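# Move the foam block from desk to counter behind shelves

## Task

Pick up the small foam block that sits on the desk and set it down on the counter located behind the shelving. The robot must not tip over or finish leaning, or the task fails. The block must rest on the counter by itself at the end; if only the robot's grip or contact keeps it there, it is not done.

## Robot and tools

Robot: a Hello Robot Stretch 3. It has a two-wheeled base (0.33 m long, 0.34 m wide), a lift that moves the arm up and down a mast, and a single telescoping arm that reaches out to the robot's RIGHT side. The gripper can only go forward or back by driving the base. On-the-spot turns pivot about the point midway between the drive wheels, 0.05 m behind the front edge. With the arm pulled in and the wrist folded, a turn sweeps a circle of radius 0.28 m; an unfolded, level gripper reaches beyond it.

Frames: the base frame has its origin on the floor between the drive wheels, x forward, y left, z up. The odometry frame is the base frame at the start of the scene. hand_pose is reported in the base frame, located where the closed fingertips meet; with all wrist joints at zero its x axis points up, y back toward the mast, z toward the rear.

Tool execute_actions: argument actions is a list holding one action, or empty to just read state and images. Argument cameras lists any of head_camera, nav_camera, wrist_camera, or all (omitted, null or ["all"] gives every camera; [] gives none). An action may contain base, joints, or both, plus optional contact_limits; its motions start together. base holds exactly one command: {"translate_m": d}, a straight drive of d metres relative to the base's current spot, forward positive, -1 to 1; or {"rotate_rad": d}, a turn in place by d radians relative to the current heading, counter-clockwise (left) positive, -3.2 to 3.2. The base cannot slide sideways. joints is a dictionary of absolute targets by name: lift_m 0 to 1.1 (arm height); arm_m 0 to 0.52 (extension); wrist_yaw_rad -1.345 to 4.42 (0 along the arm, positive toward the front, 3.0 folded over the base); wrist_pitch_rad -1.57 to 0.451 (0 level, negative tips down); wrist_roll_rad -2.911 to 2.911 (0 fingers side by side); gripper_m -0.089 to 0.179 (larger is wider; the real fingertip gap is about 0.007 m less when nearly shut and 0.025 m less when fully open, zero below 0.007); head_pan_rad -3.953 to 1.73 (0 forward, positive left, -1.57 faces along the arm); head_tilt_rad -1.53 to 0.419 (negative looks down). Omitted joints or base may keep pushing toward earlier targets. Unknown keys or out-of-range numbers reject the entire call. No action runs more than 15 s. contact_limits takes only arm_m, a motor effort percent (1 to 100) at which the arm motion halts with contact_stop; use a negative sense when retracting. Smaller is gentler, but too small stops instantly. If one call reports a stop, later motion calls in the same reply are skipped.

Tool wait: seconds 0 to 10; commands nothing new and returns the same state and images. Tool zoom_image: camera name and region [x0, y0, x1, y1] in pixels of that camera's most recent full image, at most 504 by 504, origin top-left. Tool finished_scene: scene number; ends the scene irreversibly and reports success.

Results: base_status and joint_status give how each motion ended: done, off_target (stopped short and may still push), contact_stop, time_out or torque_fault (old target dropped). Arm or lift that hit contact_stop go slack until commanded again; a slack lift may sink under load or be pushed up when closing fingers on a surface. on_its_own lists uncommanded behaviour; its held at value is the target, not the position. motor_effort is percent of maximum, positive toward higher values, with peak in brackets; readings carry fixed biases and noise. Positive wheel effort means pushing forward. lidar_m: 12 ranges in metres from the base origin, sectors of 30 degrees, first straight ahead, counter-clockwise (4th left, 7th behind, 10th right), taken in a plane 0.17 m up, range 0.15 to 12 m; "-" means nothing seen; it misses table tops, glass, thin legs and the robot, and the mast and low lift can block some sectors. wrist_depth_mm and head_depth_mm are 7x7 grids of median depth (45 to 1000 mm and 280 to 4000 mm; head grid is sideways). base_odometry is wheel-based, so slip counts as motion; heading is left-positive in -3.142 to 3.142. turned_by_wheels and turned_by_imu show turn since the prior result. base_tilt is in degrees, forward and right positive, with a fixed offset up to about 4 degrees.

Cameras: head_camera and nav_camera move with head pan and tilt; wrist_camera rides on the gripper. Calibration: head_camera pinhole 896x504, K=[[616.548, 0, 445.858], [0, 616.548, 251.289], [0, 0, 1]]; nav_camera fisheye 672x504, K=[[328.106, 0, 333.53], [0, 328.106, 250.354], [0, 0, 1]]; wrist_camera pinhole 644x364, K=[[311.156, 0, 321.936], [0, 311.156, 179.162], [0, 0, 1]]. Poses follow from joint readings and carry small errors, larger for the wrist camera.

Speed: the base is fast (0.30 m/s, 1.9 rad/s) only when stowed: lift_m under 0.30, arm_m under 0.03, wrist_yaw_rad over 2.54; otherwise 0.10 m/s and 0.63 rad/s.

Gripping: command gripper_m smaller than the object width to grasp; open to at least 0.02 above the touching value to let go. Neither the reading nor done confirms a hold; check images. Overly hard squeezes trigger a stall guard that weakens grip.

Cautions: fold or unfold the wrist (yaw to 3.0) only with lift_m 0.32 to 0.95, wrist_pitch_rad -0.4 and roll near 0; once folded the lift may go down to 0.25. With yaw below -0.4 keep pitch at -0.5 or lower. Pushing against something rigid with the gripper above roughly 0.45 m can tip the robot before the contact stop acts; higher contact limits and repeated pushes make this worse. Do not drive while the gripper is holding, hooking or pressing on something fixed. If the base snags, reverse the last move in small steps; if tilted, free the gripper and lower lift_m to about 0.2. Wrist servos that strain for several seconds switch off for 10 s. Avoid drops, slams and hard hits. A loose object may occasionally get nudged by something external. The robot holds its last command while you think, and base moves are measured from the last reported state.

Each tool is called as name(argument=value, ...) on one line, values as JSON.

## Session

execute_actions(actions=[])

Scene clock: 0.00 s.
base_odometry: x=+0.000 y=+0.000 heading=+0.000 (m, m, rad; odometry frame)
turned_by_wheels: +0.000 (rad since the last result)
turned_by_imu: +0.000 (rad since the last result)
base_tilt: forward=-0.3 right=-0.4 (deg)
lidar_m: 1.40 1.24 1.08 1.00 0.82 0.81 0.90 1.42 1.14 1.68 1.92 2.84
head_depth_mm: 1799 2696 2931 2928 2924 2900 2189 / 1819 2704 2838 2750 2547 2531 2167 / 1835 2726 2047 2048 2087 2102 2049 / 1844 2420 1893 1881 1848 1835 1838 / 1855 1789 2015 1962 1533 1863 1582 / 1877 1526 1847 1385 1360 1821 1433 / 1809 1233 1657 1253 1239 1683 1361
base_status: not commanded
joint_positions: lift_m=+0.572 arm_m=+0.001 wrist_yaw_rad=+3.101 wrist_pitch_rad=-0.458 wrist_roll_rad=-0.017 gripper_m=+0.037 head_pan_rad=+0.007 head_tilt_rad=+0.006
joint_status: not commanded
motor_effort: left_wheel=+0 right_wheel=-1 lift_m=+33 arm_m=+1 wrist_yaw_rad=+0 wrist_pitch_rad=+7 wrist_roll_rad=+0 gripper_m=+0 head_pan_rad=+0 head_tilt_rad=+2 (%)
hand_pose: x=-0.0124 y=+0.0727 z=+0.5757 quat_wxyz=(+0.174, +0.686, +0.148, +0.691) (m; base frame)
wrist_depth_mm: 594 690 - - - - - / 621 729 - - - - - / 656 782 - - - - - / 684 831 - - - - - / 717 855 911 942 - 950 940 / 736 794 - 794 793 790 803 / 688 688 683 700 679 691 688
pictures: head_camera (sideways: a quarter turn clockwise sets it upright), nav_camera (sideways: a quarter turn counterclockwise sets it upright), wrist_camera
Images, in order (width x height): head_camera 896x504, nav_camera 672x504, wrist_camera 644x364.

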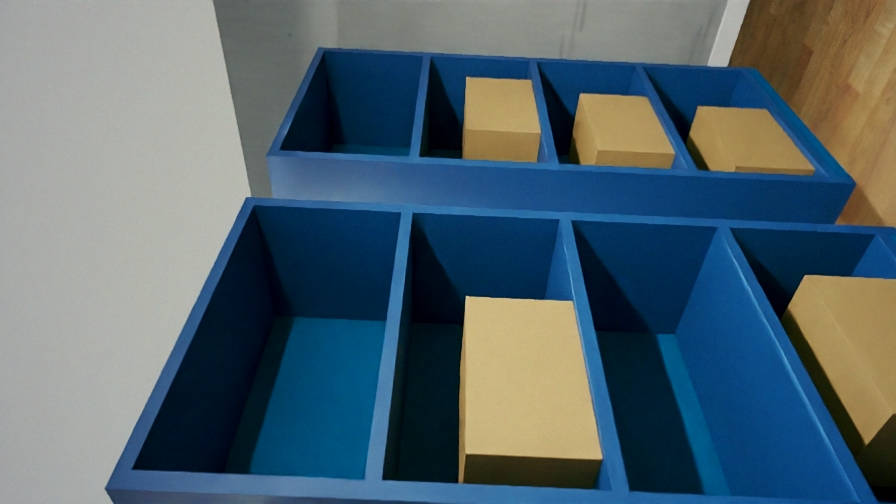

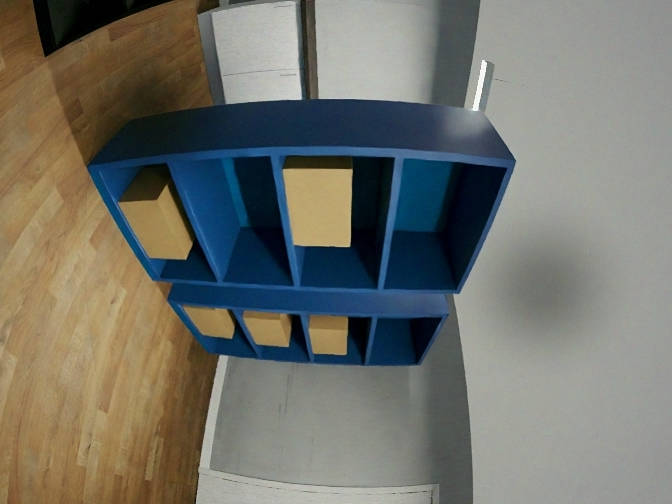

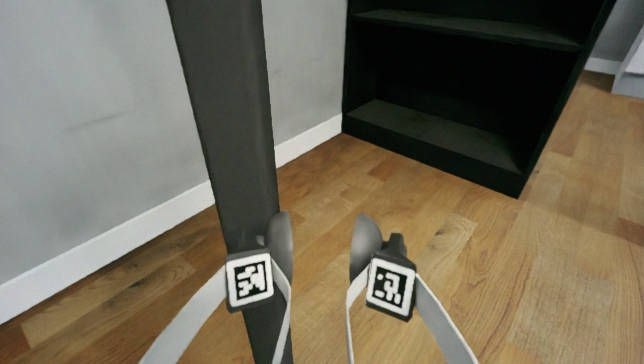

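Look around.

execute_actions(actions=[{"joints":{"head_pan_rad":1.5,"head_tilt_rad":-0.5}}], cameras=["head_camera","nav_camera"])

execute_actions(actions=[{"joints":{"head_pan_rad":-1.57}}], cameras=["head_camera","nav_camera"])

execute_actions(actions=[{"joints":{"head_pan_rad":-3.1}}], cameras=["head_camera","nav_camera"])

Scene clock: 1.43 s.
base_odometry: x=+0.000 y=+0.000 heading=+0.000 (m, m, rad; odometry frame)
turned_by_wheels: +0.000 (rad since the last result)
turned_by_imu: +0.000 (rad since the last result)
base_tilt: forward=-0.2 right=-0.5 (deg)
lidar_m: 1.40 1.24 1.08 1.00 0.82 0.81 0.90 1.42 1.14 1.69 1.92 2.84
head_depth_mm: 1943 2320 1306 1420 1380 1442 1300 / 1581 1788 1404 1494 1652 1493 1287 / 1334 1425 1508 1573 1766 1546 1280 / 1150 1258 1377 1543 1730 1542 1275 / 1017 1107 1216 1358 1522 1531 1275 / 906 979 1067 1166 1294 1404 1260 / 820 876 951 1026 1120 1236 1248
base_status: not commanded
joint_positions: lift_m=+0.572 arm_m=+0.001 wrist_yaw_rad=+3.101 wrist_pitch_rad=-0.458 wrist_roll_rad=-0.017 gripper_m=+0.037 head_pan_rad=+1.493 head_tilt_rad=-0.493
joint_status: all done
motor_effort: left_wheel=+0(0) right_wheel=-1(1) lift_m=+33(33) arm_m=+1(1) wrist_yaw_rad=+0(0) wrist_pitch_rad=+8(7) wrist_roll_rad=+0(0) gripper_m=+0(0) head_pan_rad=+2(37) head_tilt_rad=-4(38) (%)
hand_pose: x=-0.0124 y=+0.0727 z=+0.5757 quat_wxyz=(+0.174, +0.686, +0.148, +0.691) (m; base frame)
wrist_depth_mm: 589 684 - - - - - / 621 722 - - - - - / 663 794 - - - - - / 679 836 - - - - - / 732 871 923 920 - 944 956 / 742 787 - 781 783 797 803 / 696 682 684 679 687 699 681
pictures: head_camera (sideways: a quarter turn clockwise sets it upright), nav_camera (sideways: a quarter turn counterclockwise sets it upright)
camera_calibration (this result's frames):
head_camera: T_world_to_cam=[[0.00922371, -0.479158, -0.87768, 1.16132], [-0.997329, 0.0591916, -0.0427959, 0.0682629], [0.0724573, 0.875731, -0.477332, 0.576089], [0, 0, 0, 1]] pos_world=[0.0156271, 0.0479146, 1.29717]
nav_camera: T_world_to_cam=[[0.025073, 0.50951, 0.860099, -1.07644], [0.997915, -0.0639393, 0.00878615, 0.0374492], [0.0594708, 0.858086, -0.510051, 0.613792], [0, 0, 0, 1]] pos_world=[-0.0468841, 0.0241673, 1.23859]
Images, in order (width x height): head_camera 896x504, nav_camera 672x504.

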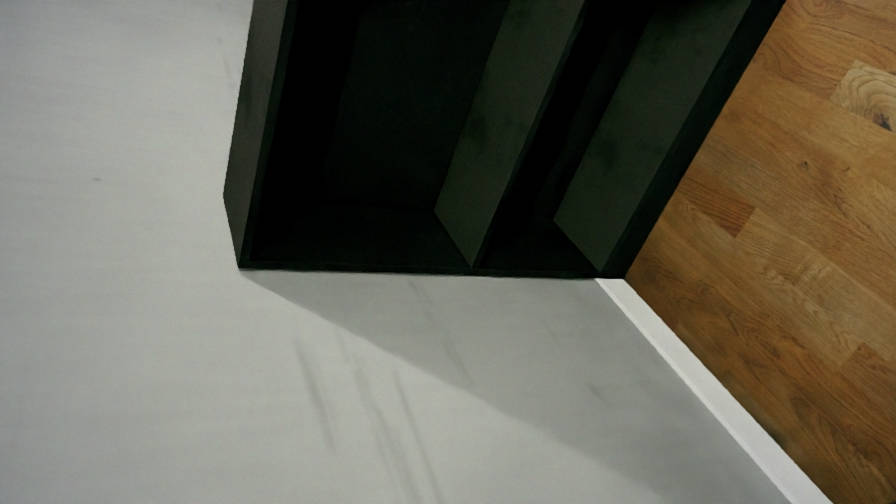

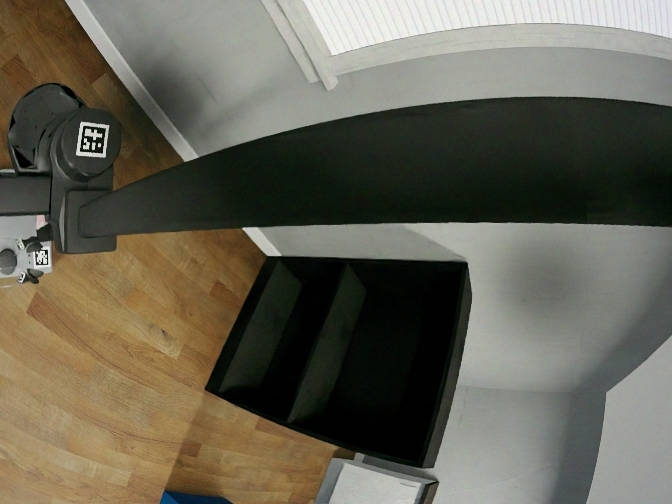

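Scene clock: 3.37 s.
base_odometry: x=+0.000 y=+0.000 heading=+0.000 (m, m, rad; odometry frame)
turned_by_wheels: +0.000 (rad since the last result)
turned_by_imu: +0.000 (rad since the last result)
base_tilt: forward=-0.4 right=-0.5 (deg)
lidar_m: 1.41 1.24 1.08 1.00 0.82 0.81 0.90 1.42 1.14 1.68 1.93 2.84
head_depth_mm: 1325 1437 1548 1244 1725 1570 1297 / 1433 1551 1645 1220 1381 1505 1285 / 1560 1687 1779 1210 1901 1549 1282 / 1696 1840 1902 1264 1968 1545 1273 / 1855 2033 1879 1323 1949 1534 1268 / 2057 2265 1859 2145 1935 1522 1258 / 2279 2548 1823 2594 1926 1520 1261
base_status: not commanded
joint_positions: lift_m=+0.572 arm_m=+0.001 wrist_yaw_rad=+3.101 wrist_pitch_rad=-0.458 wrist_roll_rad=-0.017 gripper_m=+0.037 head_pan_rad=-1.563 head_tilt_rad=-0.494
joint_status: all done
motor_effort: left_wheel=+0(0) right_wheel=-1(1) lift_m=+33(33) arm_m=+0(1) wrist_yaw_rad=+0(0) wrist_pitch_rad=+7(7) wrist_roll_rad=+0(0) gripper_m=+0(0) head_pan_rad=-4(37) head_tilt_rad=-3(4) (%)
hand_pose: x=-0.0124 y=+0.0727 z=+0.5757 quat_wxyz=(+0.174, +0.686, +0.148, +0.691) (m; base frame)
wrist_depth_mm: 584 700 - - - - - / 629 728 - - - - - / 648 788 - - - - - / 685 870 - - - - - / 723 886 935 941 - 954 934 / 745 787 - 793 790 777 798 / 673 689 677 679 693 686 702
pictures: head_camera (sideways: a quarter turn clockwise sets it upright), nav_camera (sideways: a quarter turn counterclockwise sets it upright)
camera_calibration (this result's frames):
head_camera: T_world_to_cam=[[-0.0503813, 0.476835, -0.877548, 1.16151], [0.998725, 0.0267726, -0.0427907, 0.0560801], [0.00309014, -0.878585, -0.477576, 0.57683], [0, 0, 0, 1]] pos_world=[0.000727101, -0.0485549, 1.29716]
nav_camera: T_world_to_cam=[[0.0188206, -0.510018, 0.859958, -1.07622], [-0.999718, -0.0220834, 0.00878225, 0.0496399], [0.0145117, -0.85988, -0.51029, 0.614378], [0, 0, 0, 1]] pos_world=[0.0609654, -0.0195056, 1.23858]
Images, in order (width x height): head_camera 896x504, nav_camera 672x504.

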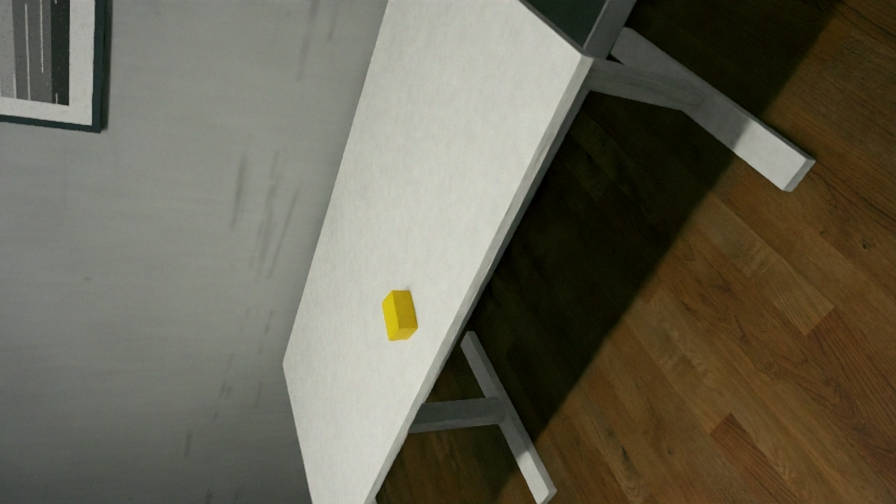

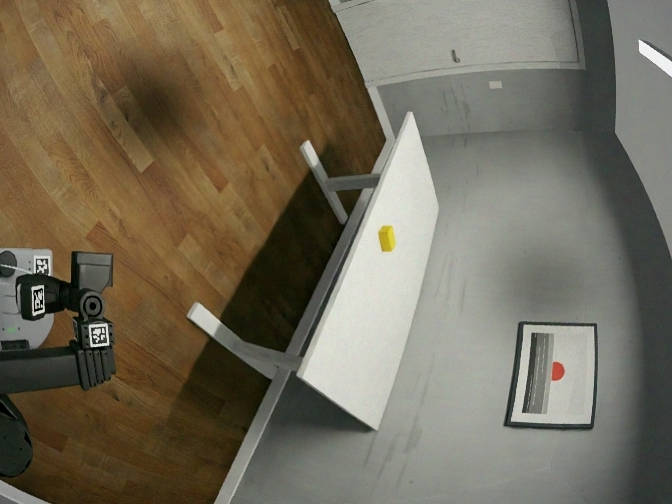

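Scene clock: 4.67 s.
base_odometry: x=+0.000 y=+0.000 heading=+0.000 (m, m, rad; odometry frame)
turned_by_wheels: +0.000 (rad since the last result)
turned_by_imu: +0.000 (rad since the last result)
base_tilt: forward=-0.1 right=-0.5 (deg)
lidar_m: 1.40 1.25 1.08 1.00 0.82 0.81 0.90 1.42 1.14 1.68 1.92 2.84
head_depth_mm: 716 765 816 875 957 1050 1149 / 770 827 890 950 1063 1171 1233 / 834 898 973 1056 1183 1327 1279 / 923 1001 1095 1211 1357 1457 1275 / 1016 1111 1234 1381 1564 1533 1269 / 1135 1254 1410 1607 1788 1536 1264 / 1281 1430 1604 1782 1868 1517 1257
base_status: not commanded
joint_positions: lift_m=+0.572 arm_m=+0.001 wrist_yaw_rad=+3.101 wrist_pitch_rad=-0.458 wrist_roll_rad=-0.017 gripper_m=+0.037 head_pan_rad=-3.093 head_tilt_rad=-0.494
joint_status: all done
motor_effort: left_wheel=+0(0) right_wheel=+0(1) lift_m=+33(33) arm_m=+1(1) wrist_yaw_rad=+0(0) wrist_pitch_rad=+7(7) wrist_roll_rad=+0(0) gripper_m=+0(1) head_pan_rad=-4(40) head_tilt_rad=-4(4) (%)
hand_pose: x=-0.0124 y=+0.0727 z=+0.5757 quat_wxyz=(+0.174, +0.686, +0.148, +0.691) (m; base frame)
wrist_depth_mm: 578 703 - - - - - / 610 720 - - - - - / 644 776 - - - - - / 685 848 - - - - - / 730 842 920 920 - 942 930 / 753 795 - 783 801 805 819 / 680 682 686 681 683 707 691
pictures: head_camera (sideways: a quarter turn clockwise sets it upright), nav_camera (sideways: a quarter turn counterclockwise sets it upright)
camera_calibration (this result's frames):
head_camera: T_world_to_cam=[[0.47441, 0.0697872, -0.877534, 1.15829], [0.0674823, -0.996802, -0.0427902, 0.06176], [-0.877714, -0.0389179, -0.477602, 0.582237], [0, 0, 0, 1]] pos_world=[-0.0426334, 0.00338826, 1.29716]
nav_camera: T_world_to_cam=[[-0.508852, -0.0396061, 0.859942, -1.07298], [-0.0628364, 0.997985, 0.00878183, 0.0439255], [-0.858558, -0.0495671, -0.510316, 0.619737], [0, 0, 0, 1]] pos_world=[-0.0111499, -0.0556151, 1.23858]
Images, in order (width x height): head_camera 896x504, nav_camera 672x504.

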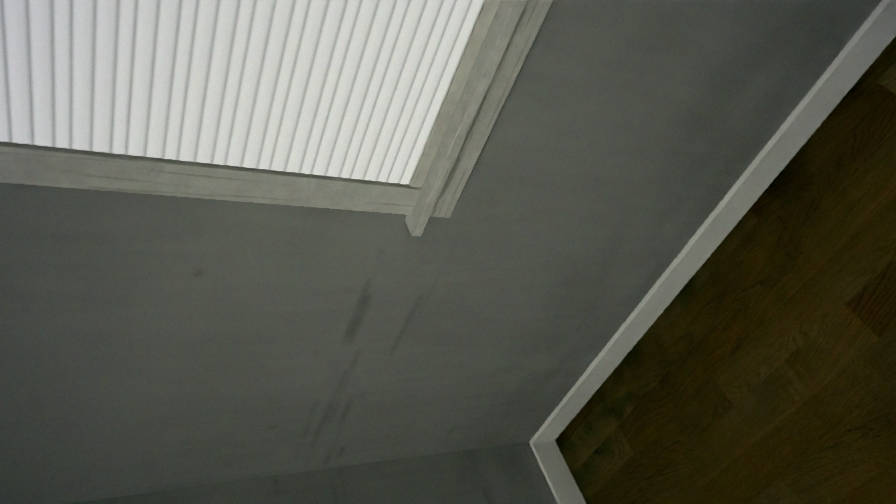

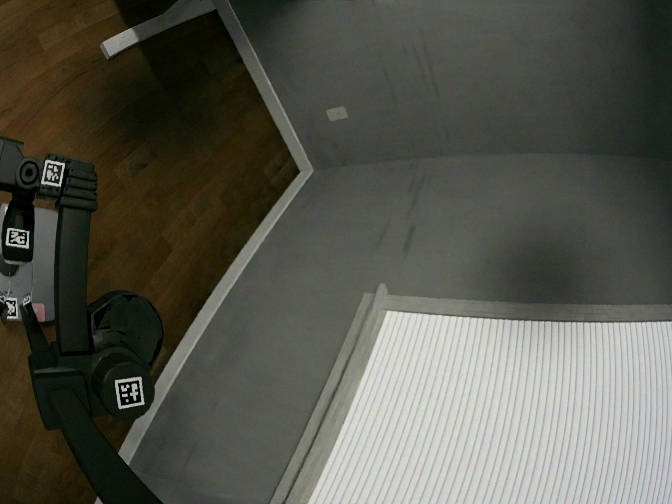

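execute_actions(actions=[{"base":{"rotate_rad":-1.025},"joints":{"head_pan_rad":-1.2,"head_tilt_rad":-0.7,"lift_m":0.9}}], cameras=[])

execute_actions(actions=[{"base":{"translate_m":0.924}}], cameras=[])

execute_actions(actions=[{"base":{"rotate_rad":0.365},"joints":{"head_pan_rad":-1.57}}], cameras=[])

execute_actions(actions=[{"joints":{"wrist_yaw_rad":0,"gripper_m":0.12}}])

Scene clock: 8.97 s.
base_odometry: x=+0.000 y=+0.000 heading=-1.025 (m, m, rad; odometry frame)
turned_by_wheels: -1.025 (rad since the last result)
turned_by_imu: -1.013 (rad since the last result)
base_tilt: forward=-0.2 right=-0.4 (deg)
lidar_m: 1.93 2.51 1.41 1.24 1.41 0.98 0.81 0.81 0.91 1.47 1.14 1.70
head_depth_mm: 1259 1416 1626 1870 1637 1432 - / 1267 1428 1643 1885 1632 1461 - / 1273 1437 1651 1892 1615 - 1114 / 1281 1447 1659 1887 1608 1373 1133 / 1288 1449 1674 1868 1606 1341 1157 / 1293 1439 1200 1751 1558 1331 1153 / 1298 1444 1136 1787 1581 1329 1148
base_status: done
joint_positions: lift_m=+0.900 arm_m=+0.001 wrist_yaw_rad=+3.101 wrist_pitch_rad=-0.459 wrist_roll_rad=-0.017 gripper_m=+0.037 head_pan_rad=-1.207 head_tilt_rad=-0.691
joint_status: all done
motor_effort: left_wheel=+5(10) right_wheel=-4(7) lift_m=+38(42) arm_m=+1(0) wrist_yaw_rad=-1(1) wrist_pitch_rad=+8(7) wrist_roll_rad=+0(0) gripper_m=+0(1) head_pan_rad=+2(36) head_tilt_rad=-5(27) (%)
hand_pose: x=-0.0124 y=+0.0726 z=+0.9035 quat_wxyz=(+0.174, +0.686, +0.148, +0.691) (m; base frame)
wrist_depth_mm: - - - - - - - / - - - - - - - / - - - - - - - / - - - - - - - / - - - - - - - / - - - - - - - / - - - - - - -
pictures: none
No camera images: the call's "cameras" was empty. Leave "cameras" out to get every camera's image.

Scene clock: 19.17 s.
base_odometry: x=+0.480 y=-0.790 heading=-1.025 (m, m, rad; odometry frame)
turned_by_wheels: +0.000 (rad since the last result)
turned_by_imu: +0.003 (rad since the last result)
base_tilt: forward=-0.1 right=-0.4 (deg)
lidar_m: 2.06 2.06 1.72 1.40 1.40 1.64 1.69 1.68 1.47 0.91 1.22 1.06
head_depth_mm: 1003 1132 1199 901 723 1397 - / 1010 1142 1194 895 719 1460 - / 1015 1144 1181 889 716 - 1119 / 1027 1154 1169 882 711 1380 1136 / 1028 1163 1159 877 727 1342 1155 / 1035 1169 1146 874 722 1335 1150 / 1040 1177 1135 866 719 1327 1145
base_status: done
joint_positions: lift_m=+0.900 arm_m=+0.001 wrist_yaw_rad=+3.101 wrist_pitch_rad=-0.459 wrist_roll_rad=-0.017 gripper_m=+0.037 head_pan_rad=-1.207 head_tilt_rad=-0.691
joint_status: not commanded
motor_effort: left_wheel=+4(13) right_wheel=-3(6) lift_m=+38(39) arm_m=+1(1) wrist_yaw_rad=+0(0) wrist_pitch_rad=+8(8) wrist_roll_rad=+0(0) gripper_m=+0(0) head_pan_rad=+3(3) head_tilt_rad=-5(6) (%)
hand_pose: x=-0.0124 y=+0.0726 z=+0.9035 quat_wxyz=(+0.174, +0.686, +0.148, +0.691) (m; base frame)
wrist_depth_mm: - - - - - - - / - - - - - - - / - - - - - - - / - - - - - - - / - - - - - - - / - - - - - - - / - - - - - - -
pictures: none
No camera images: the call's "cameras" was empty. Leave "cameras" out to get every camera's image.

Scene clock: 20.70 s.
base_odometry: x=+0.480 y=-0.790 heading=-0.660 (m, m, rad; odometry frame)
turned_by_wheels: +0.365 (rad since the last result)
turned_by_imu: +0.360 (rad since the last result)
base_tilt: forward=-0.2 right=-0.5 (deg)
lidar_m: 2.05 1.90 1.43 1.40 2.13 1.73 1.69 1.67 0.91 1.22 1.05 1.81
head_depth_mm: 1005 1129 1199 903 746 - 1132 / 1012 1141 1189 898 742 - 1145 / 1016 1148 1176 892 716 - - / 1024 1149 1168 884 712 - - / 1032 1165 1159 877 716 - 1111 / 1035 1174 1147 874 723 1366 1127 / 1047 1183 1140 867 718 1329 1149
base_status: done
joint_positions: lift_m=+0.900 arm_m=+0.001 wrist_yaw_rad=+3.101 wrist_pitch_rad=-0.459 wrist_roll_rad=-0.017 gripper_m=+0.037 head_pan_rad=-1.563 head_tilt_rad=-0.691
joint_status: all done
motor_effort: left_wheel=-4(11) right_wheel=+3(5) lift_m=+39(39) arm_m=+1(1) wrist_yaw_rad=+0(0) wrist_pitch_rad=+8(7) wrist_roll_rad=+0(0) gripper_m=+0(0) head_pan_rad=-3(26) head_tilt_rad=-5(6) (%)
hand_pose: x=-0.0124 y=+0.0726 z=+0.9035 quat_wxyz=(+0.174, +0.686, +0.148, +0.691) (m; base frame)
wrist_depth_mm: - - - - - - - / - - - - - - - / - - - - - - - / - - - - - - - / - - - - - - - / - - - - - - - / - - - - - - -
pictures: none
No camera images: the call's "cameras" was empty. Leave "cameras" out to get every camera's image.

Scene clock: 23.27 s.
base_odometry: x=+0.480 y=-0.790 heading=-0.660 (m, m, rad; odometry frame)
turned_by_wheels: +0.000 (rad since the last result)
turned_by_imu: -0.001 (rad since the last result)
base_tilt: forward=-0.2 right=-0.5 (deg)
lidar_m: 2.06 1.91 1.43 1.40 2.12 1.73 1.68 1.67 0.91 1.23 1.05 1.81
head_depth_mm: 1002 1130 1203 903 746 - - / 1011 1140 1191 897 752 - - / 1018 1148 1181 889 770 - - / 1023 1157 1167 884 724 - 1160 / 1033 1163 1157 880 727 1340 1154 / 1039 1172 1148 871 723 1337 1151 / 1045 1189 1139 865 720 1322 1149
base_status: not commanded
joint_positions: lift_m=+0.900 arm_m=+0.001 wrist_yaw_rad=+0.002 wrist_pitch_rad=-0.459 wrist_roll_rad=-0.017 gripper_m=+0.120 head_pan_rad=-1.563 head_tilt_rad=-0.691
joint_status: all done
motor_effort: left_wheel=-4(4) right_wheel=+2(2) lift_m=+38(39) arm_m=+1(0) wrist_yaw_rad=-2(1) wrist_pitch_rad=+8(7) wrist_roll_rad=+0(0) gripper_m=+0(91) head_pan_rad=-3(5) head_tilt_rad=-5(5) (%)
hand_pose: x=-0.0211 y=-0.3654 z=+0.9035 quat_wxyz=(+0.695, +0.163, -0.682, -0.159) (m; base frame)
wrist_depth_mm: 890 897 859 873 839 833 801 / - 914 924 923 888 879 888 / 650 676 662 668 682 683 692 / 510 502 505 508 521 526 529 / 413 413 419 391 421 422 423 / 349 363 352 357 351 361 356 / - 983 - 975 959 948 322
pictures: head_camera (sideways: a quarter turn clockwise sets it upright), nav_camera (sideways: a quarter turn counterclockwise sets it upright), wrist_camera
camera_calibration (this result's frames):
head_camera: T_world_to_cam=[[-0.051611, 0.639824, -0.766787, 1.01711], [0.998665, 0.0346833, -0.0382778, 0.0501947], [0.00210365, -0.767739, -0.64076, 0.789139], [0, 0, 0, 1]] pos_world=[0.000706028, -0.0466564, 1.28747]
nav_camera: T_world_to_cam=[[0.0200138, -0.66891, 0.743074, -0.923853], [-0.999709, -0.0234093, 0.00585314, 0.0534551], [0.0134796, -0.742975, -0.669183, 0.821093], [0, 0, 0, 1]] pos_world=[0.0608614, -0.00667092, 1.23564]
wrist_camera: T_world_to_cam=[[-0.998227, -0.0475007, 0.0358633, -0.0694658], [-0.0567957, 0.580039, -0.812606, 0.980224], [0.0177972, -0.813202, -0.581709, 0.394915], [0, 0, 0, 1]] pos_world=[-0.0206985, -0.250722, 1.02875]
Images, in order (width x height): head_camera 896x504, nav_camera 672x504, wrist_camera 644x364.

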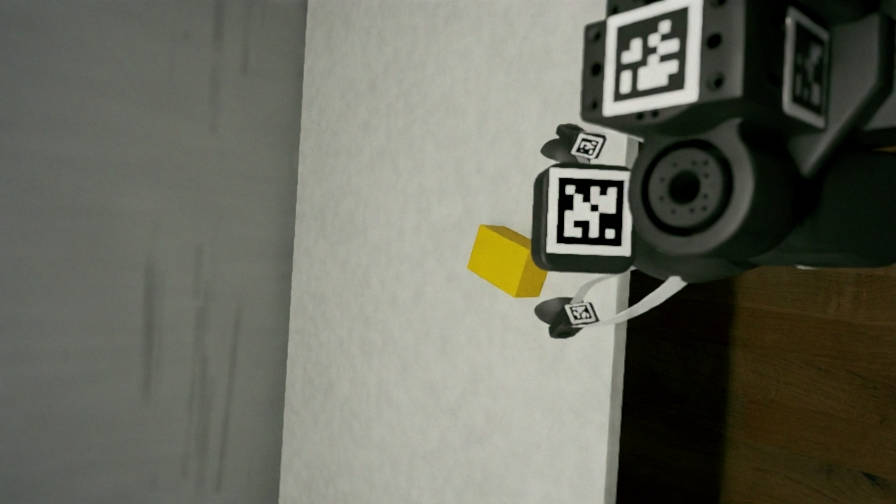

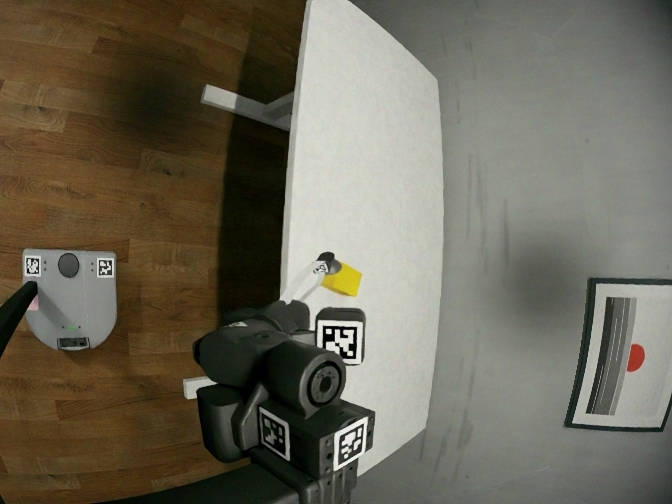

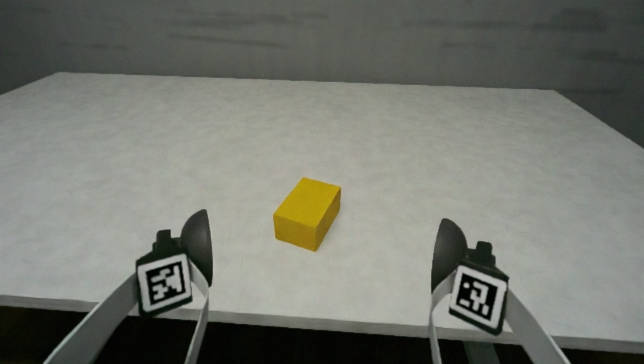

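execute_actions(actions=[{"base":{"translate_m":0.022},"joints":{"arm_m":0.2,"gripper_m":0.15,"lift_m":0.8}}], cameras=["wrist_camera"])

execute_actions(actions=[{"joints":{"lift_m":0.755}}], cameras=["wrist_camera","head_camera"])

Scene clock: 26.23 s.
base_odometry: x=+0.497 y=-0.803 heading=-0.660 (m, m, rad; odometry frame)
turned_by_wheels: +0.000 (rad since the last result)
turned_by_imu: -0.001 (rad since the last result)
base_tilt: forward=-0.2 right=-0.4 (deg)
lidar_m: 2.04 1.91 1.43 1.40 2.13 1.76 1.71 1.67 0.92 1.22 1.04 1.81
head_depth_mm: 1004 1130 1198 903 746 - - / 1008 1140 1190 960 - 1355 1173 / 1016 1149 1178 953 - 1355 1165 / 1028 1159 1167 917 692 1347 1162 / 1030 1164 1157 878 727 1344 1156 / 1040 1177 1144 871 723 1342 1151 / 1049 1186 1137 865 719 1331 1147
base_status: done
joint_positions: lift_m=+0.800 arm_m=+0.200 wrist_yaw_rad=+0.001 wrist_pitch_rad=-0.459 wrist_roll_rad=-0.017 gripper_m=+0.150 head_pan_rad=-1.563 head_tilt_rad=-0.691
joint_status: all done
motor_effort: left_wheel=-4(6) right_wheel=+2(6) lift_m=+28(33) arm_m=+3(4) wrist_yaw_rad=+0(3) wrist_pitch_rad=+8(8) wrist_roll_rad=+0(0) gripper_m=+0(91) head_pan_rad=-3(3) head_tilt_rad=-5(6) (%)
hand_pose: x=-0.0214 y=-0.5638 z=+0.8038 quat_wxyz=(+0.695, +0.163, -0.682, -0.160) (m; base frame)
wrist_depth_mm: 757 720 713 683 676 669 642 / 609 622 623 625 635 652 656 / 439 448 447 452 457 453 468 / 342 344 344 346 347 354 357 / 278 291 284 224 286 292 286 / 240 - 238 188 240 - 243 / 203 206 197 167 209 204 211
pictures: wrist_camera
camera_calibration (this result's frames):
wrist_camera: T_world_to_cam=[[-0.998291, -0.0461453, 0.0358522, -0.0748432], [-0.0560032, 0.580316, -0.812464, 1.01438], [0.0166858, -0.813083, -0.581908, 0.175849], [0, 0, 0, 1]] pos_world=[-0.0208412, -0.449132, 0.929156]
Images, in order (width x height): wrist_camera 644x364.

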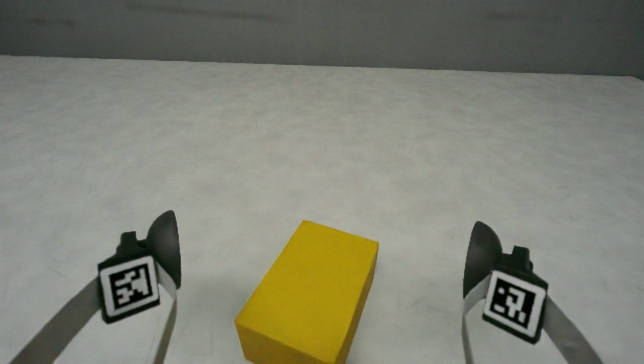

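Scene clock: 27.47 s.
base_odometry: x=+0.497 y=-0.803 heading=-0.660 (m, m, rad; odometry frame)
turned_by_wheels: +0.000 (rad since the last result)
turned_by_imu: +0.000 (rad since the last result)
base_tilt: forward=-0.1 right=-0.5 (deg)
lidar_m: 2.03 1.90 1.43 1.40 2.12 1.75 1.71 1.67 0.92 1.22 1.04 1.81
head_depth_mm: 1007 1130 1201 901 724 1329 - / 1007 1140 1190 897 - 1327 1158 / 1018 1148 1175 922 - 1352 1164 / 1027 1156 1167 911 713 1342 1159 / 1032 1165 1154 878 726 1342 1156 / 1039 1172 1145 870 722 1336 1152 / 1045 1181 1137 867 719 1337 1145
base_status: not commanded
joint_positions: lift_m=+0.755 arm_m=+0.200 wrist_yaw_rad=+0.001 wrist_pitch_rad=-0.459 wrist_roll_rad=-0.017 gripper_m=+0.150 head_pan_rad=-1.563 head_tilt_rad=-0.691
joint_status: all done
motor_effort: left_wheel=-4(4) right_wheel=+2(2) lift_m=+27(27) arm_m=+3(3) wrist_yaw_rad=-1(1) wrist_pitch_rad=+7(8) wrist_roll_rad=+1(0) gripper_m=+0(0) head_pan_rad=-3(5) head_tilt_rad=-5(5) (%)
hand_pose: x=-0.0214 y=-0.5638 z=+0.7588 quat_wxyz=(+0.695, +0.163, -0.682, -0.160) (m; base frame)
wrist_depth_mm: 723 705 685 676 687 645 648 / 491 486 497 501 505 512 523 / 348 351 350 356 359 361 366 / 269 271 272 199 276 278 280 / 220 228 214 162 223 232 227 / 192 - 154 141 190 - 190 / - 161 163 152 164 160 165
pictures: head_camera (sideways: a quarter turn clockwise sets it upright), wrist_camera
camera_calibration (this result's frames):
head_camera: T_world_to_cam=[[-0.0514664, 0.639863, -0.766764, 1.01707], [0.998673, 0.0344587, -0.0382768, 0.0501934], [0.00192977, -0.767716, -0.640787, 0.789176], [0, 0, 0, 1]] pos_world=[0.000695468, -0.0466547, 1.28747]
wrist_camera: T_world_to_cam=[[-0.998291, -0.0461453, 0.0358523, -0.0732304], [-0.0560032, 0.580315, -0.812464, 0.977824], [0.0166858, -0.813083, -0.581908, 0.149663], [0, 0, 0, 1]] pos_world=[-0.0208412, -0.449137, 0.884162]
Images, in order (width x height): head_camera 896x504, wrist_camera 644x364.

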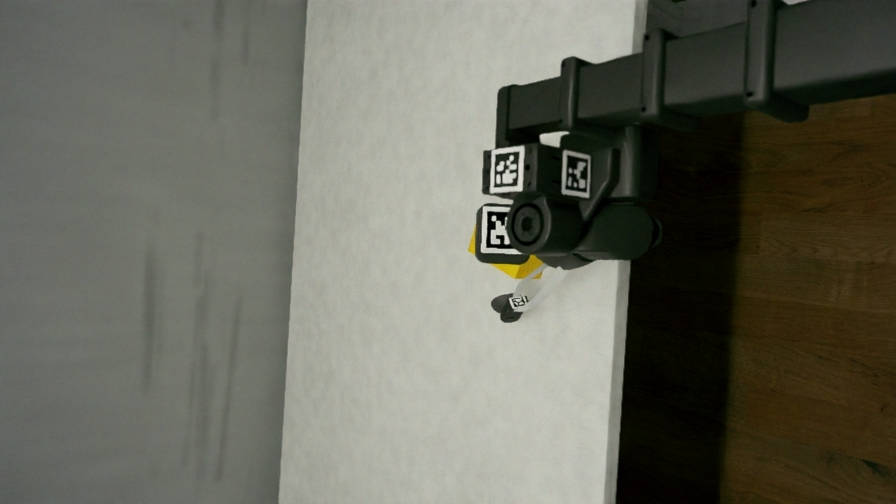

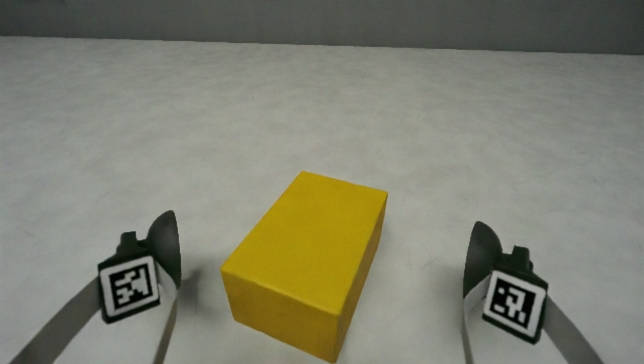

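execute_actions(actions=[{"joints":{"lift_m":0.74,"arm_m":0.22}}], cameras=["wrist_camera"])

execute_actions(actions=[{"joints":{"gripper_m":0.02}}], cameras=["wrist_camera"])

execute_actions(actions=[{"joints":{"lift_m":0.95,"arm_m":0.0,"head_pan_rad":0.6,"head_tilt_rad":-0.1}}])

Scene clock: 28.60 s.
base_odometry: x=+0.497 y=-0.803 heading=-0.660 (m, m, rad; odometry frame)
turned_by_wheels: +0.000 (rad since the last result)
turned_by_imu: +0.000 (rad since the last result)
base_tilt: forward=-0.2 right=-0.4 (deg)
lidar_m: 2.03 1.90 1.43 1.40 2.12 1.75 1.71 1.67 0.92 1.23 1.04 1.82
head_depth_mm: 1005 1132 1199 904 723 1334 - / 1013 1139 1188 898 - 1326 1144 / 1020 1147 1181 920 - 1350 1168 / 1021 1160 1168 908 710 1348 1159 / 1032 1165 1159 881 727 1345 1158 / 1040 1173 1142 873 724 1337 1148 / 1045 1184 1133 863 720 1326 1147
base_status: not commanded
joint_positions: lift_m=+0.740 arm_m=+0.220 wrist_yaw_rad=+0.001 wrist_pitch_rad=-0.459 wrist_roll_rad=-0.017 gripper_m=+0.150 head_pan_rad=-1.563 head_tilt_rad=-0.691
joint_status: all done
motor_effort: left_wheel=-4(4) right_wheel=+2(2) lift_m=+27(28) arm_m=+3(2) wrist_yaw_rad=-1(1) wrist_pitch_rad=+8(8) wrist_roll_rad=+0(0) gripper_m=+0(0) head_pan_rad=-3(4) head_tilt_rad=-5(5) (%)
hand_pose: x=-0.0214 y=-0.5838 z=+0.7438 quat_wxyz=(+0.695, +0.163, -0.682, -0.160) (m; base frame)
wrist_depth_mm: 680 672 679 653 654 640 620 / 442 447 454 458 466 469 474 / 313 318 318 320 326 330 330 / 243 245 248 174 250 253 255 / 200 208 196 141 197 210 206 / 174 - 122 119 171 - 173 / - 147 135 109 148 145 149
pictures: wrist_camera
camera_calibration (this result's frames):
wrist_camera: T_world_to_cam=[[-0.998291, -0.0461453, 0.0358522, -0.0736153], [-0.0560032, 0.580316, -0.812464, 0.977241], [0.0166858, -0.813083, -0.581908, 0.124676], [0, 0, 0, 1]] pos_world=[-0.0208412, -0.469134, 0.869162]
Images, in order (width x height): wrist_camera 644x364.

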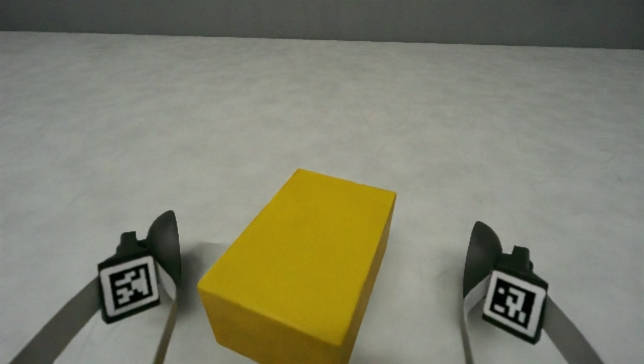

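Scene clock: 30.40 s.
base_odometry: x=+0.497 y=-0.803 heading=-0.660 (m, m, rad; odometry frame)
turned_by_wheels: +0.000 (rad since the last result)
turned_by_imu: +0.000 (rad since the last result)
base_tilt: forward=-0.4 right=-0.3 (deg)
lidar_m: 2.03 1.90 1.43 1.39 2.12 1.75 1.71 1.67 0.92 1.23 1.04 1.81
head_depth_mm: 1006 1132 1195 902 722 1330 - / 1012 1142 1185 899 - 1324 1145 / 1019 1150 1183 921 - 1359 1166 / 1026 1161 1170 914 710 1343 1161 / 1035 1168 1157 877 726 1344 1155 / 1039 1175 1147 871 721 1332 1156 / 1048 1182 1132 866 719 1331 1147
base_status: not commanded
joint_positions: lift_m=+0.740 arm_m=+0.220 wrist_yaw_rad=+0.002 wrist_pitch_rad=-0.459 wrist_roll_rad=-0.017 gripper_m=+0.021 head_pan_rad=-1.563 head_tilt_rad=-0.691
joint_status: all done
motor_effort: left_wheel=-4(4) right_wheel=+2(2) lift_m=+27(28) arm_m=+3(3) wrist_yaw_rad=-2(3) wrist_pitch_rad=+7(8) wrist_roll_rad=+0(0) gripper_m=-28(100) head_pan_rad=-4(3) head_tilt_rad=-5(5) (%)
hand_pose: x=-0.0212 y=-0.5838 z=+0.7439 quat_wxyz=(+0.695, +0.163, -0.682, -0.159) (m; base frame)
wrist_depth_mm: 695 681 680 664 643 630 627 / 440 446 451 458 466 469 482 / 314 316 321 325 324 327 332 / 245 246 247 180 252 254 253 / 200 201 210 141 152 206 206 / 169 170 123 119 119 173 174 / 146 146 144 126 144 149 150
pictures: wrist_camera
camera_calibration (this result's frames):
wrist_camera: T_world_to_cam=[[-0.998241, -0.0472173, 0.0358521, -0.0740052], [-0.0566247, 0.580185, -0.812514, 0.977224], [0.0175639, -0.813115, -0.581838, 0.124621], [0, 0, 0, 1]] pos_world=[-0.0207288, -0.469134, 0.869171]
Images, in order (width x height): wrist_camera 644x364.

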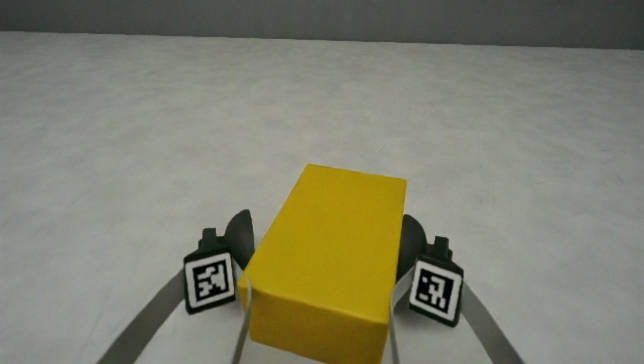

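Scene clock: 33.23 s.
base_odometry: x=+0.497 y=-0.803 heading=-0.660 (m, m, rad; odometry frame)
turned_by_wheels: +0.000 (rad since the last result)
turned_by_imu: -0.001 (rad since the last result)
base_tilt: forward=-0.3 right=-0.6 (deg)
lidar_m: 2.04 1.91 1.44 1.39 2.12 1.75 1.71 1.67 0.92 1.23 1.04 1.81
head_depth_mm: 1913 1951 1989 2016 2020 2066 1831 / 2040 2089 2107 2153 2199 2233 1835 / 2183 2251 2268 2327 2370 2353 1809 / 2302 2406 2423 2488 2562 2500 1795 / 2347 2246 2264 2202 2304 2300 1772 / 2385 2178 2294 1816 1898 1983 1772 / 2253 1949 2043 1807 1749 1754 1704
base_status: not commanded
joint_positions: lift_m=+0.950 arm_m=+0.002 wrist_yaw_rad=+0.001 wrist_pitch_rad=-0.461 wrist_roll_rad=-0.017 gripper_m=+0.031 head_pan_rad=+0.593 head_tilt_rad=-0.112
joint_status: all done
joint sent to its limit — the command would take arm_m past its lower limit, so that joint was sent only as far as its limit.
on_its_own: gripper_m is held at +0.030, not at your +0.020, by its stall guard, which is not easing now
motor_effort: left_wheel=-4(4) right_wheel=+2(2) lift_m=+39(40) arm_m=-1(1) wrist_yaw_rad=-2(2) wrist_pitch_rad=+9(9) wrist_roll_rad=+0(0) gripper_m=-23(28) head_pan_rad=+2(36) head_tilt_rad=+8(44) (%)
hand_pose: x=-0.0214 y=-0.3653 z=+0.9529 quat_wxyz=(+0.694, +0.163, -0.682, -0.160) (m; base frame)
wrist_depth_mm: 923 891 876 860 835 825 796 / - - 957 932 913 912 875 / 739 742 769 766 774 785 945 / 585 591 589 182 592 584 604 / 474 475 500 141 303 493 489 / 407 409 124 120 119 416 416 / - - 374 125 356 354 358
pictures: head_camera (sideways: a quarter turn clockwise sets it upright), nav_camera (sideways: a quarter turn counterclockwise sets it upright), wrist_camera
camera_calibration (this result's frames):
head_camera: T_world_to_cam=[[-0.0703929, -0.103558, -0.992129, 1.31127], [-0.559389, 0.827589, -0.0466941, 0.0706889], [0.825911, 0.5517, -0.116186, 0.10147], [0, 0, 0, 1]] pos_world=[0.0480418, 0.0213108, 1.31604]
nav_camera: T_world_to_cam=[[0.118953, 0.0979008, 0.988062, -1.24407], [0.566807, -0.823742, 0.0133814, 0.0340909], [0.815218, 0.558448, -0.153478, 0.14513], [0, 0, 0, 1]] pos_world=[0.0103512, 0.0688306, 1.25104]
wrist_camera: T_world_to_cam=[[-0.998289, -0.0462675, 0.0357464, -0.0709626], [-0.0560269, 0.58219, -0.81112, 1.01969], [0.0167173, -0.811736, -0.583786, 0.426259], [0, 0, 0, 1]] pos_world=[-0.0208371, -0.250925, 1.07847]
Images, in order (width x height): head_camera 896x504, nav_camera 672x504, wrist_camera 644x364.

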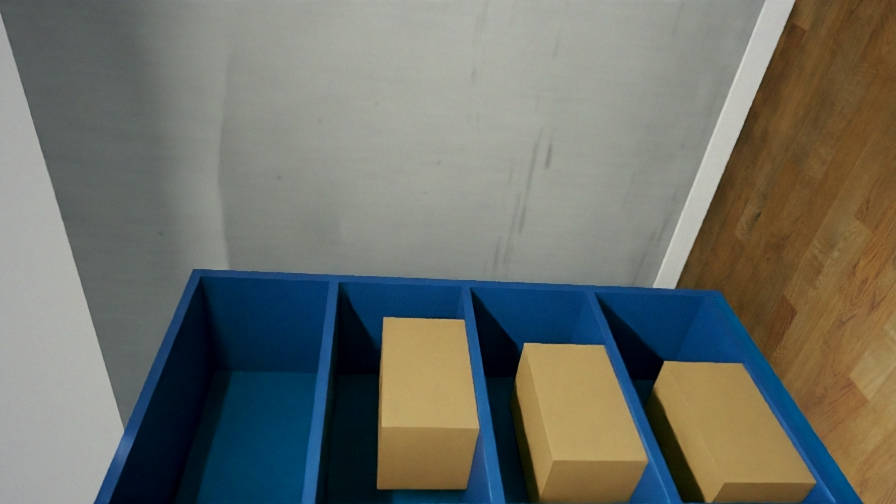

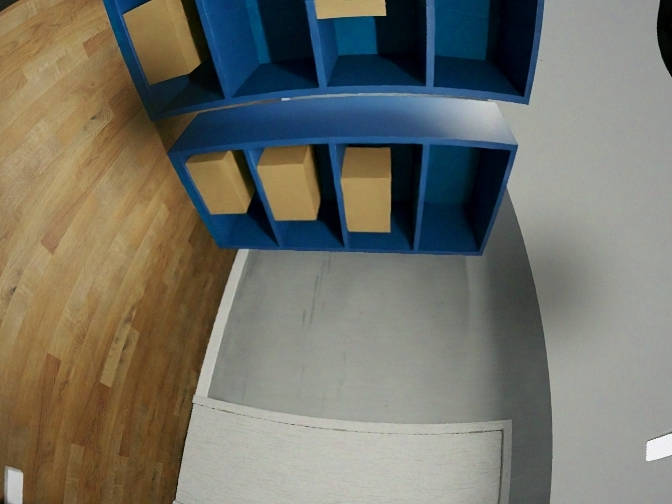

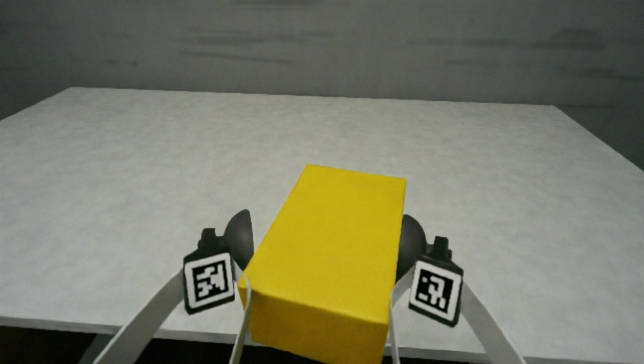

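execute_actions(actions=[{"base":{"rotate_rad":0.5},"joints":{"wrist_pitch_rad":-0.4,"lift_m":0.93,"wrist_yaw_rad":3.0,"head_pan_rad":0.0,"head_tilt_rad":-0.5}}], cameras=[])

execute_actions(actions=[{"base":{"translate_m":0.8},"joints":{"head_pan_rad":0.7}}])

Scene clock: 35.90 s.
base_odometry: x=+0.497 y=-0.803 heading=-0.160 (m, m, rad; odometry frame)
turned_by_wheels: +0.500 (rad since the last result)
turned_by_imu: +0.493 (rad since the last result)
base_tilt: forward=-0.1 right=-0.5 (deg)
lidar_m: 1.94 1.45 1.40 1.65 1.76 1.71 1.71 0.92 1.22 1.04 1.77 2.03
head_depth_mm: 1716 1843 1996 2145 1998 1563 1295 / 1811 1954 2120 2324 1996 1562 1286 / 1927 2075 2260 2440 1986 1549 1283 / 2029 2208 2440 2569 1962 1546 1276 / 2100 2266 2504 2457 1943 1541 1266 / 1901 1817 2017 2285 1932 1527 1263 / 1898 1606 1787 1911 1886 1525 1256
base_status: done
joint_positions: lift_m=+0.930 arm_m=+0.002 wrist_yaw_rad=+2.998 wrist_pitch_rad=-0.424 wrist_roll_rad=-0.017 gripper_m=+0.031 head_pan_rad=+0.007 head_tilt_rad=-0.494
joint_status: all done
on_its_own: gripper_m is held at +0.030, not at your +0.020, by its stall guard, which is not easing now
motor_effort: left_wheel=-4(10) right_wheel=+2(7) lift_m=+28(33) arm_m=-1(1) wrist_yaw_rad=+2(5) wrist_pitch_rad=+14(15) wrist_roll_rad=+0(0) gripper_m=-24(24) head_pan_rad=-2(33) head_tilt_rad=-4(35) (%)
hand_pose: x=+0.0108 y=+0.0749 z=+0.9416 quat_wxyz=(+0.197, +0.694, +0.101, +0.685) (m; base frame)
wrist_depth_mm: - - - - - - - / - - - - - - - / - - - - - - - / - - - 182 - - - / - - - 141 - - - / - - 124 120 119 - - / - - - 125 - - -
pictures: none
No camera images: the call's "cameras" was empty. Leave "cameras" out to get every camera's image.

Scene clock: 44.87 s.
base_odometry: x=+1.287 y=-0.931 heading=-0.160 (m, m, rad; odometry frame)
turned_by_wheels: +0.000 (rad since the last result)
turned_by_imu: +0.002 (rad since the last result)
base_tilt: forward=-0.2 right=-0.5 (deg)
lidar_m: 1.42 1.03 0.96 1.02 2.47 2.40 1.67 1.69 1.17 1.71 1.39 1.34
head_depth_mm: 1367 1058 1157 1526 1684 1575 1293 / 1328 1007 1106 1256 1732 1564 1286 / 1279 991 1081 1225 1433 1509 1281 / 1239 1302 1212 1205 1371 1454 1276 / 1194 1279 1001 1360 1291 1444 1266 / 989 1184 2419 2400 1868 1527 1263 / 2563 2676 2439 2498 1559 1384 1257
base_status: done
joint_positions: lift_m=+0.930 arm_m=+0.002 wrist_yaw_rad=+2.998 wrist_pitch_rad=-0.424 wrist_roll_rad=-0.017 gripper_m=+0.031 head_pan_rad=+0.693 head_tilt_rad=-0.494
joint_status: all done
on_its_own: gripper_m is held at +0.030, not at your +0.020, by its stall guard, which is not easing now
motor_effort: left_wheel=-4(7) right_wheel=+2(5) lift_m=+28(28) arm_m=-1(1) wrist_yaw_rad=+1(3) wrist_pitch_rad=+14(13) wrist_roll_rad=+0(0) gripper_m=-24(23) head_pan_rad=+3(36) head_tilt_rad=-4(4) (%)
hand_pose: x=+0.0107 y=+0.0749 z=+0.9416 quat_wxyz=(+0.197, +0.694, +0.101, +0.685) (m; base frame)
wrist_depth_mm: - - - - 946 - 756 / - - - - - - - / - - - - - - 836 / - - - 182 - - 878 / - - - 142 - - - / - - 123 120 119 - - / - - - 126 - - -
pictures: head_camera (sideways: a quarter turn clockwise sets it upright), nav_camera (sideways: a quarter turn counterclockwise sets it upright), wrist_camera
camera_calibration (this result's frames):
head_camera: T_world_to_cam=[[-0.337527, -0.340668, -0.877508, 1.16321], [-0.652434, 0.756636, -0.0427892, 0.0661502], [0.678531, 0.558074, -0.477649, 0.572805], [0, 0, 0, 1]] pos_world=[0.0471067, 0.0265491, 1.29715]
nav_camera: T_world_to_cam=[[0.383191, 0.33721, 0.859915, -1.07839], [0.649428, -0.760373, 0.00878108, 0.0395816], [0.656817, 0.555088, -0.510362, 0.610553], [0, 0, 0, 1]] pos_world=[-0.0134982, 0.0548304, 1.23858]
wrist_camera: T_world_to_cam=[[0.994422, -0.0986022, 0.0374516, -0.0371358], [-0.0235375, -0.553572, -0.832468, 0.860941], [0.102815, 0.826943, -0.552805, 0.623619], [0, 0, 0, 1]] pos_world=[-0.00692459, -0.0427658, 1.06284]
Images, in order (width x height): head_camera 896x504, nav_camera 672x504, wrist_camera 644x364.

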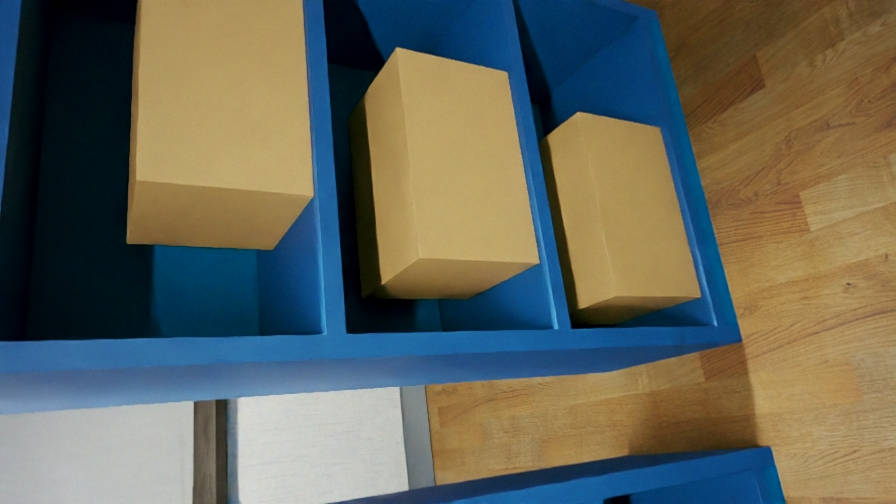

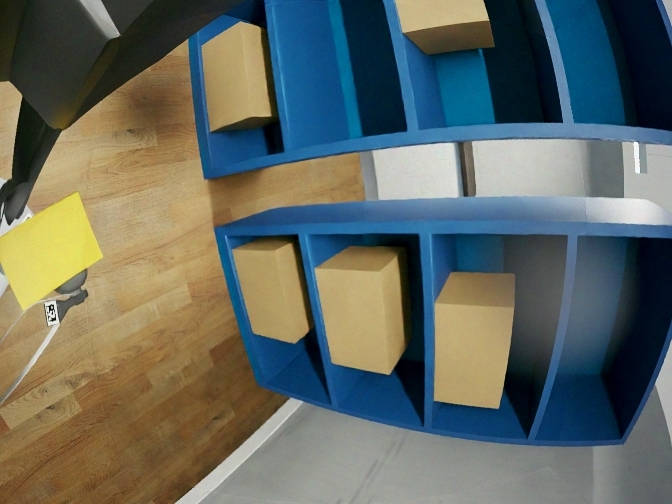

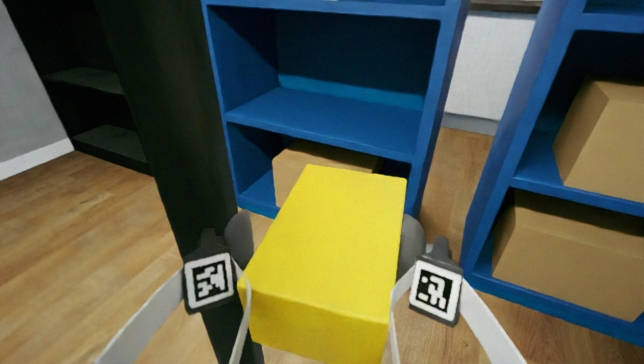

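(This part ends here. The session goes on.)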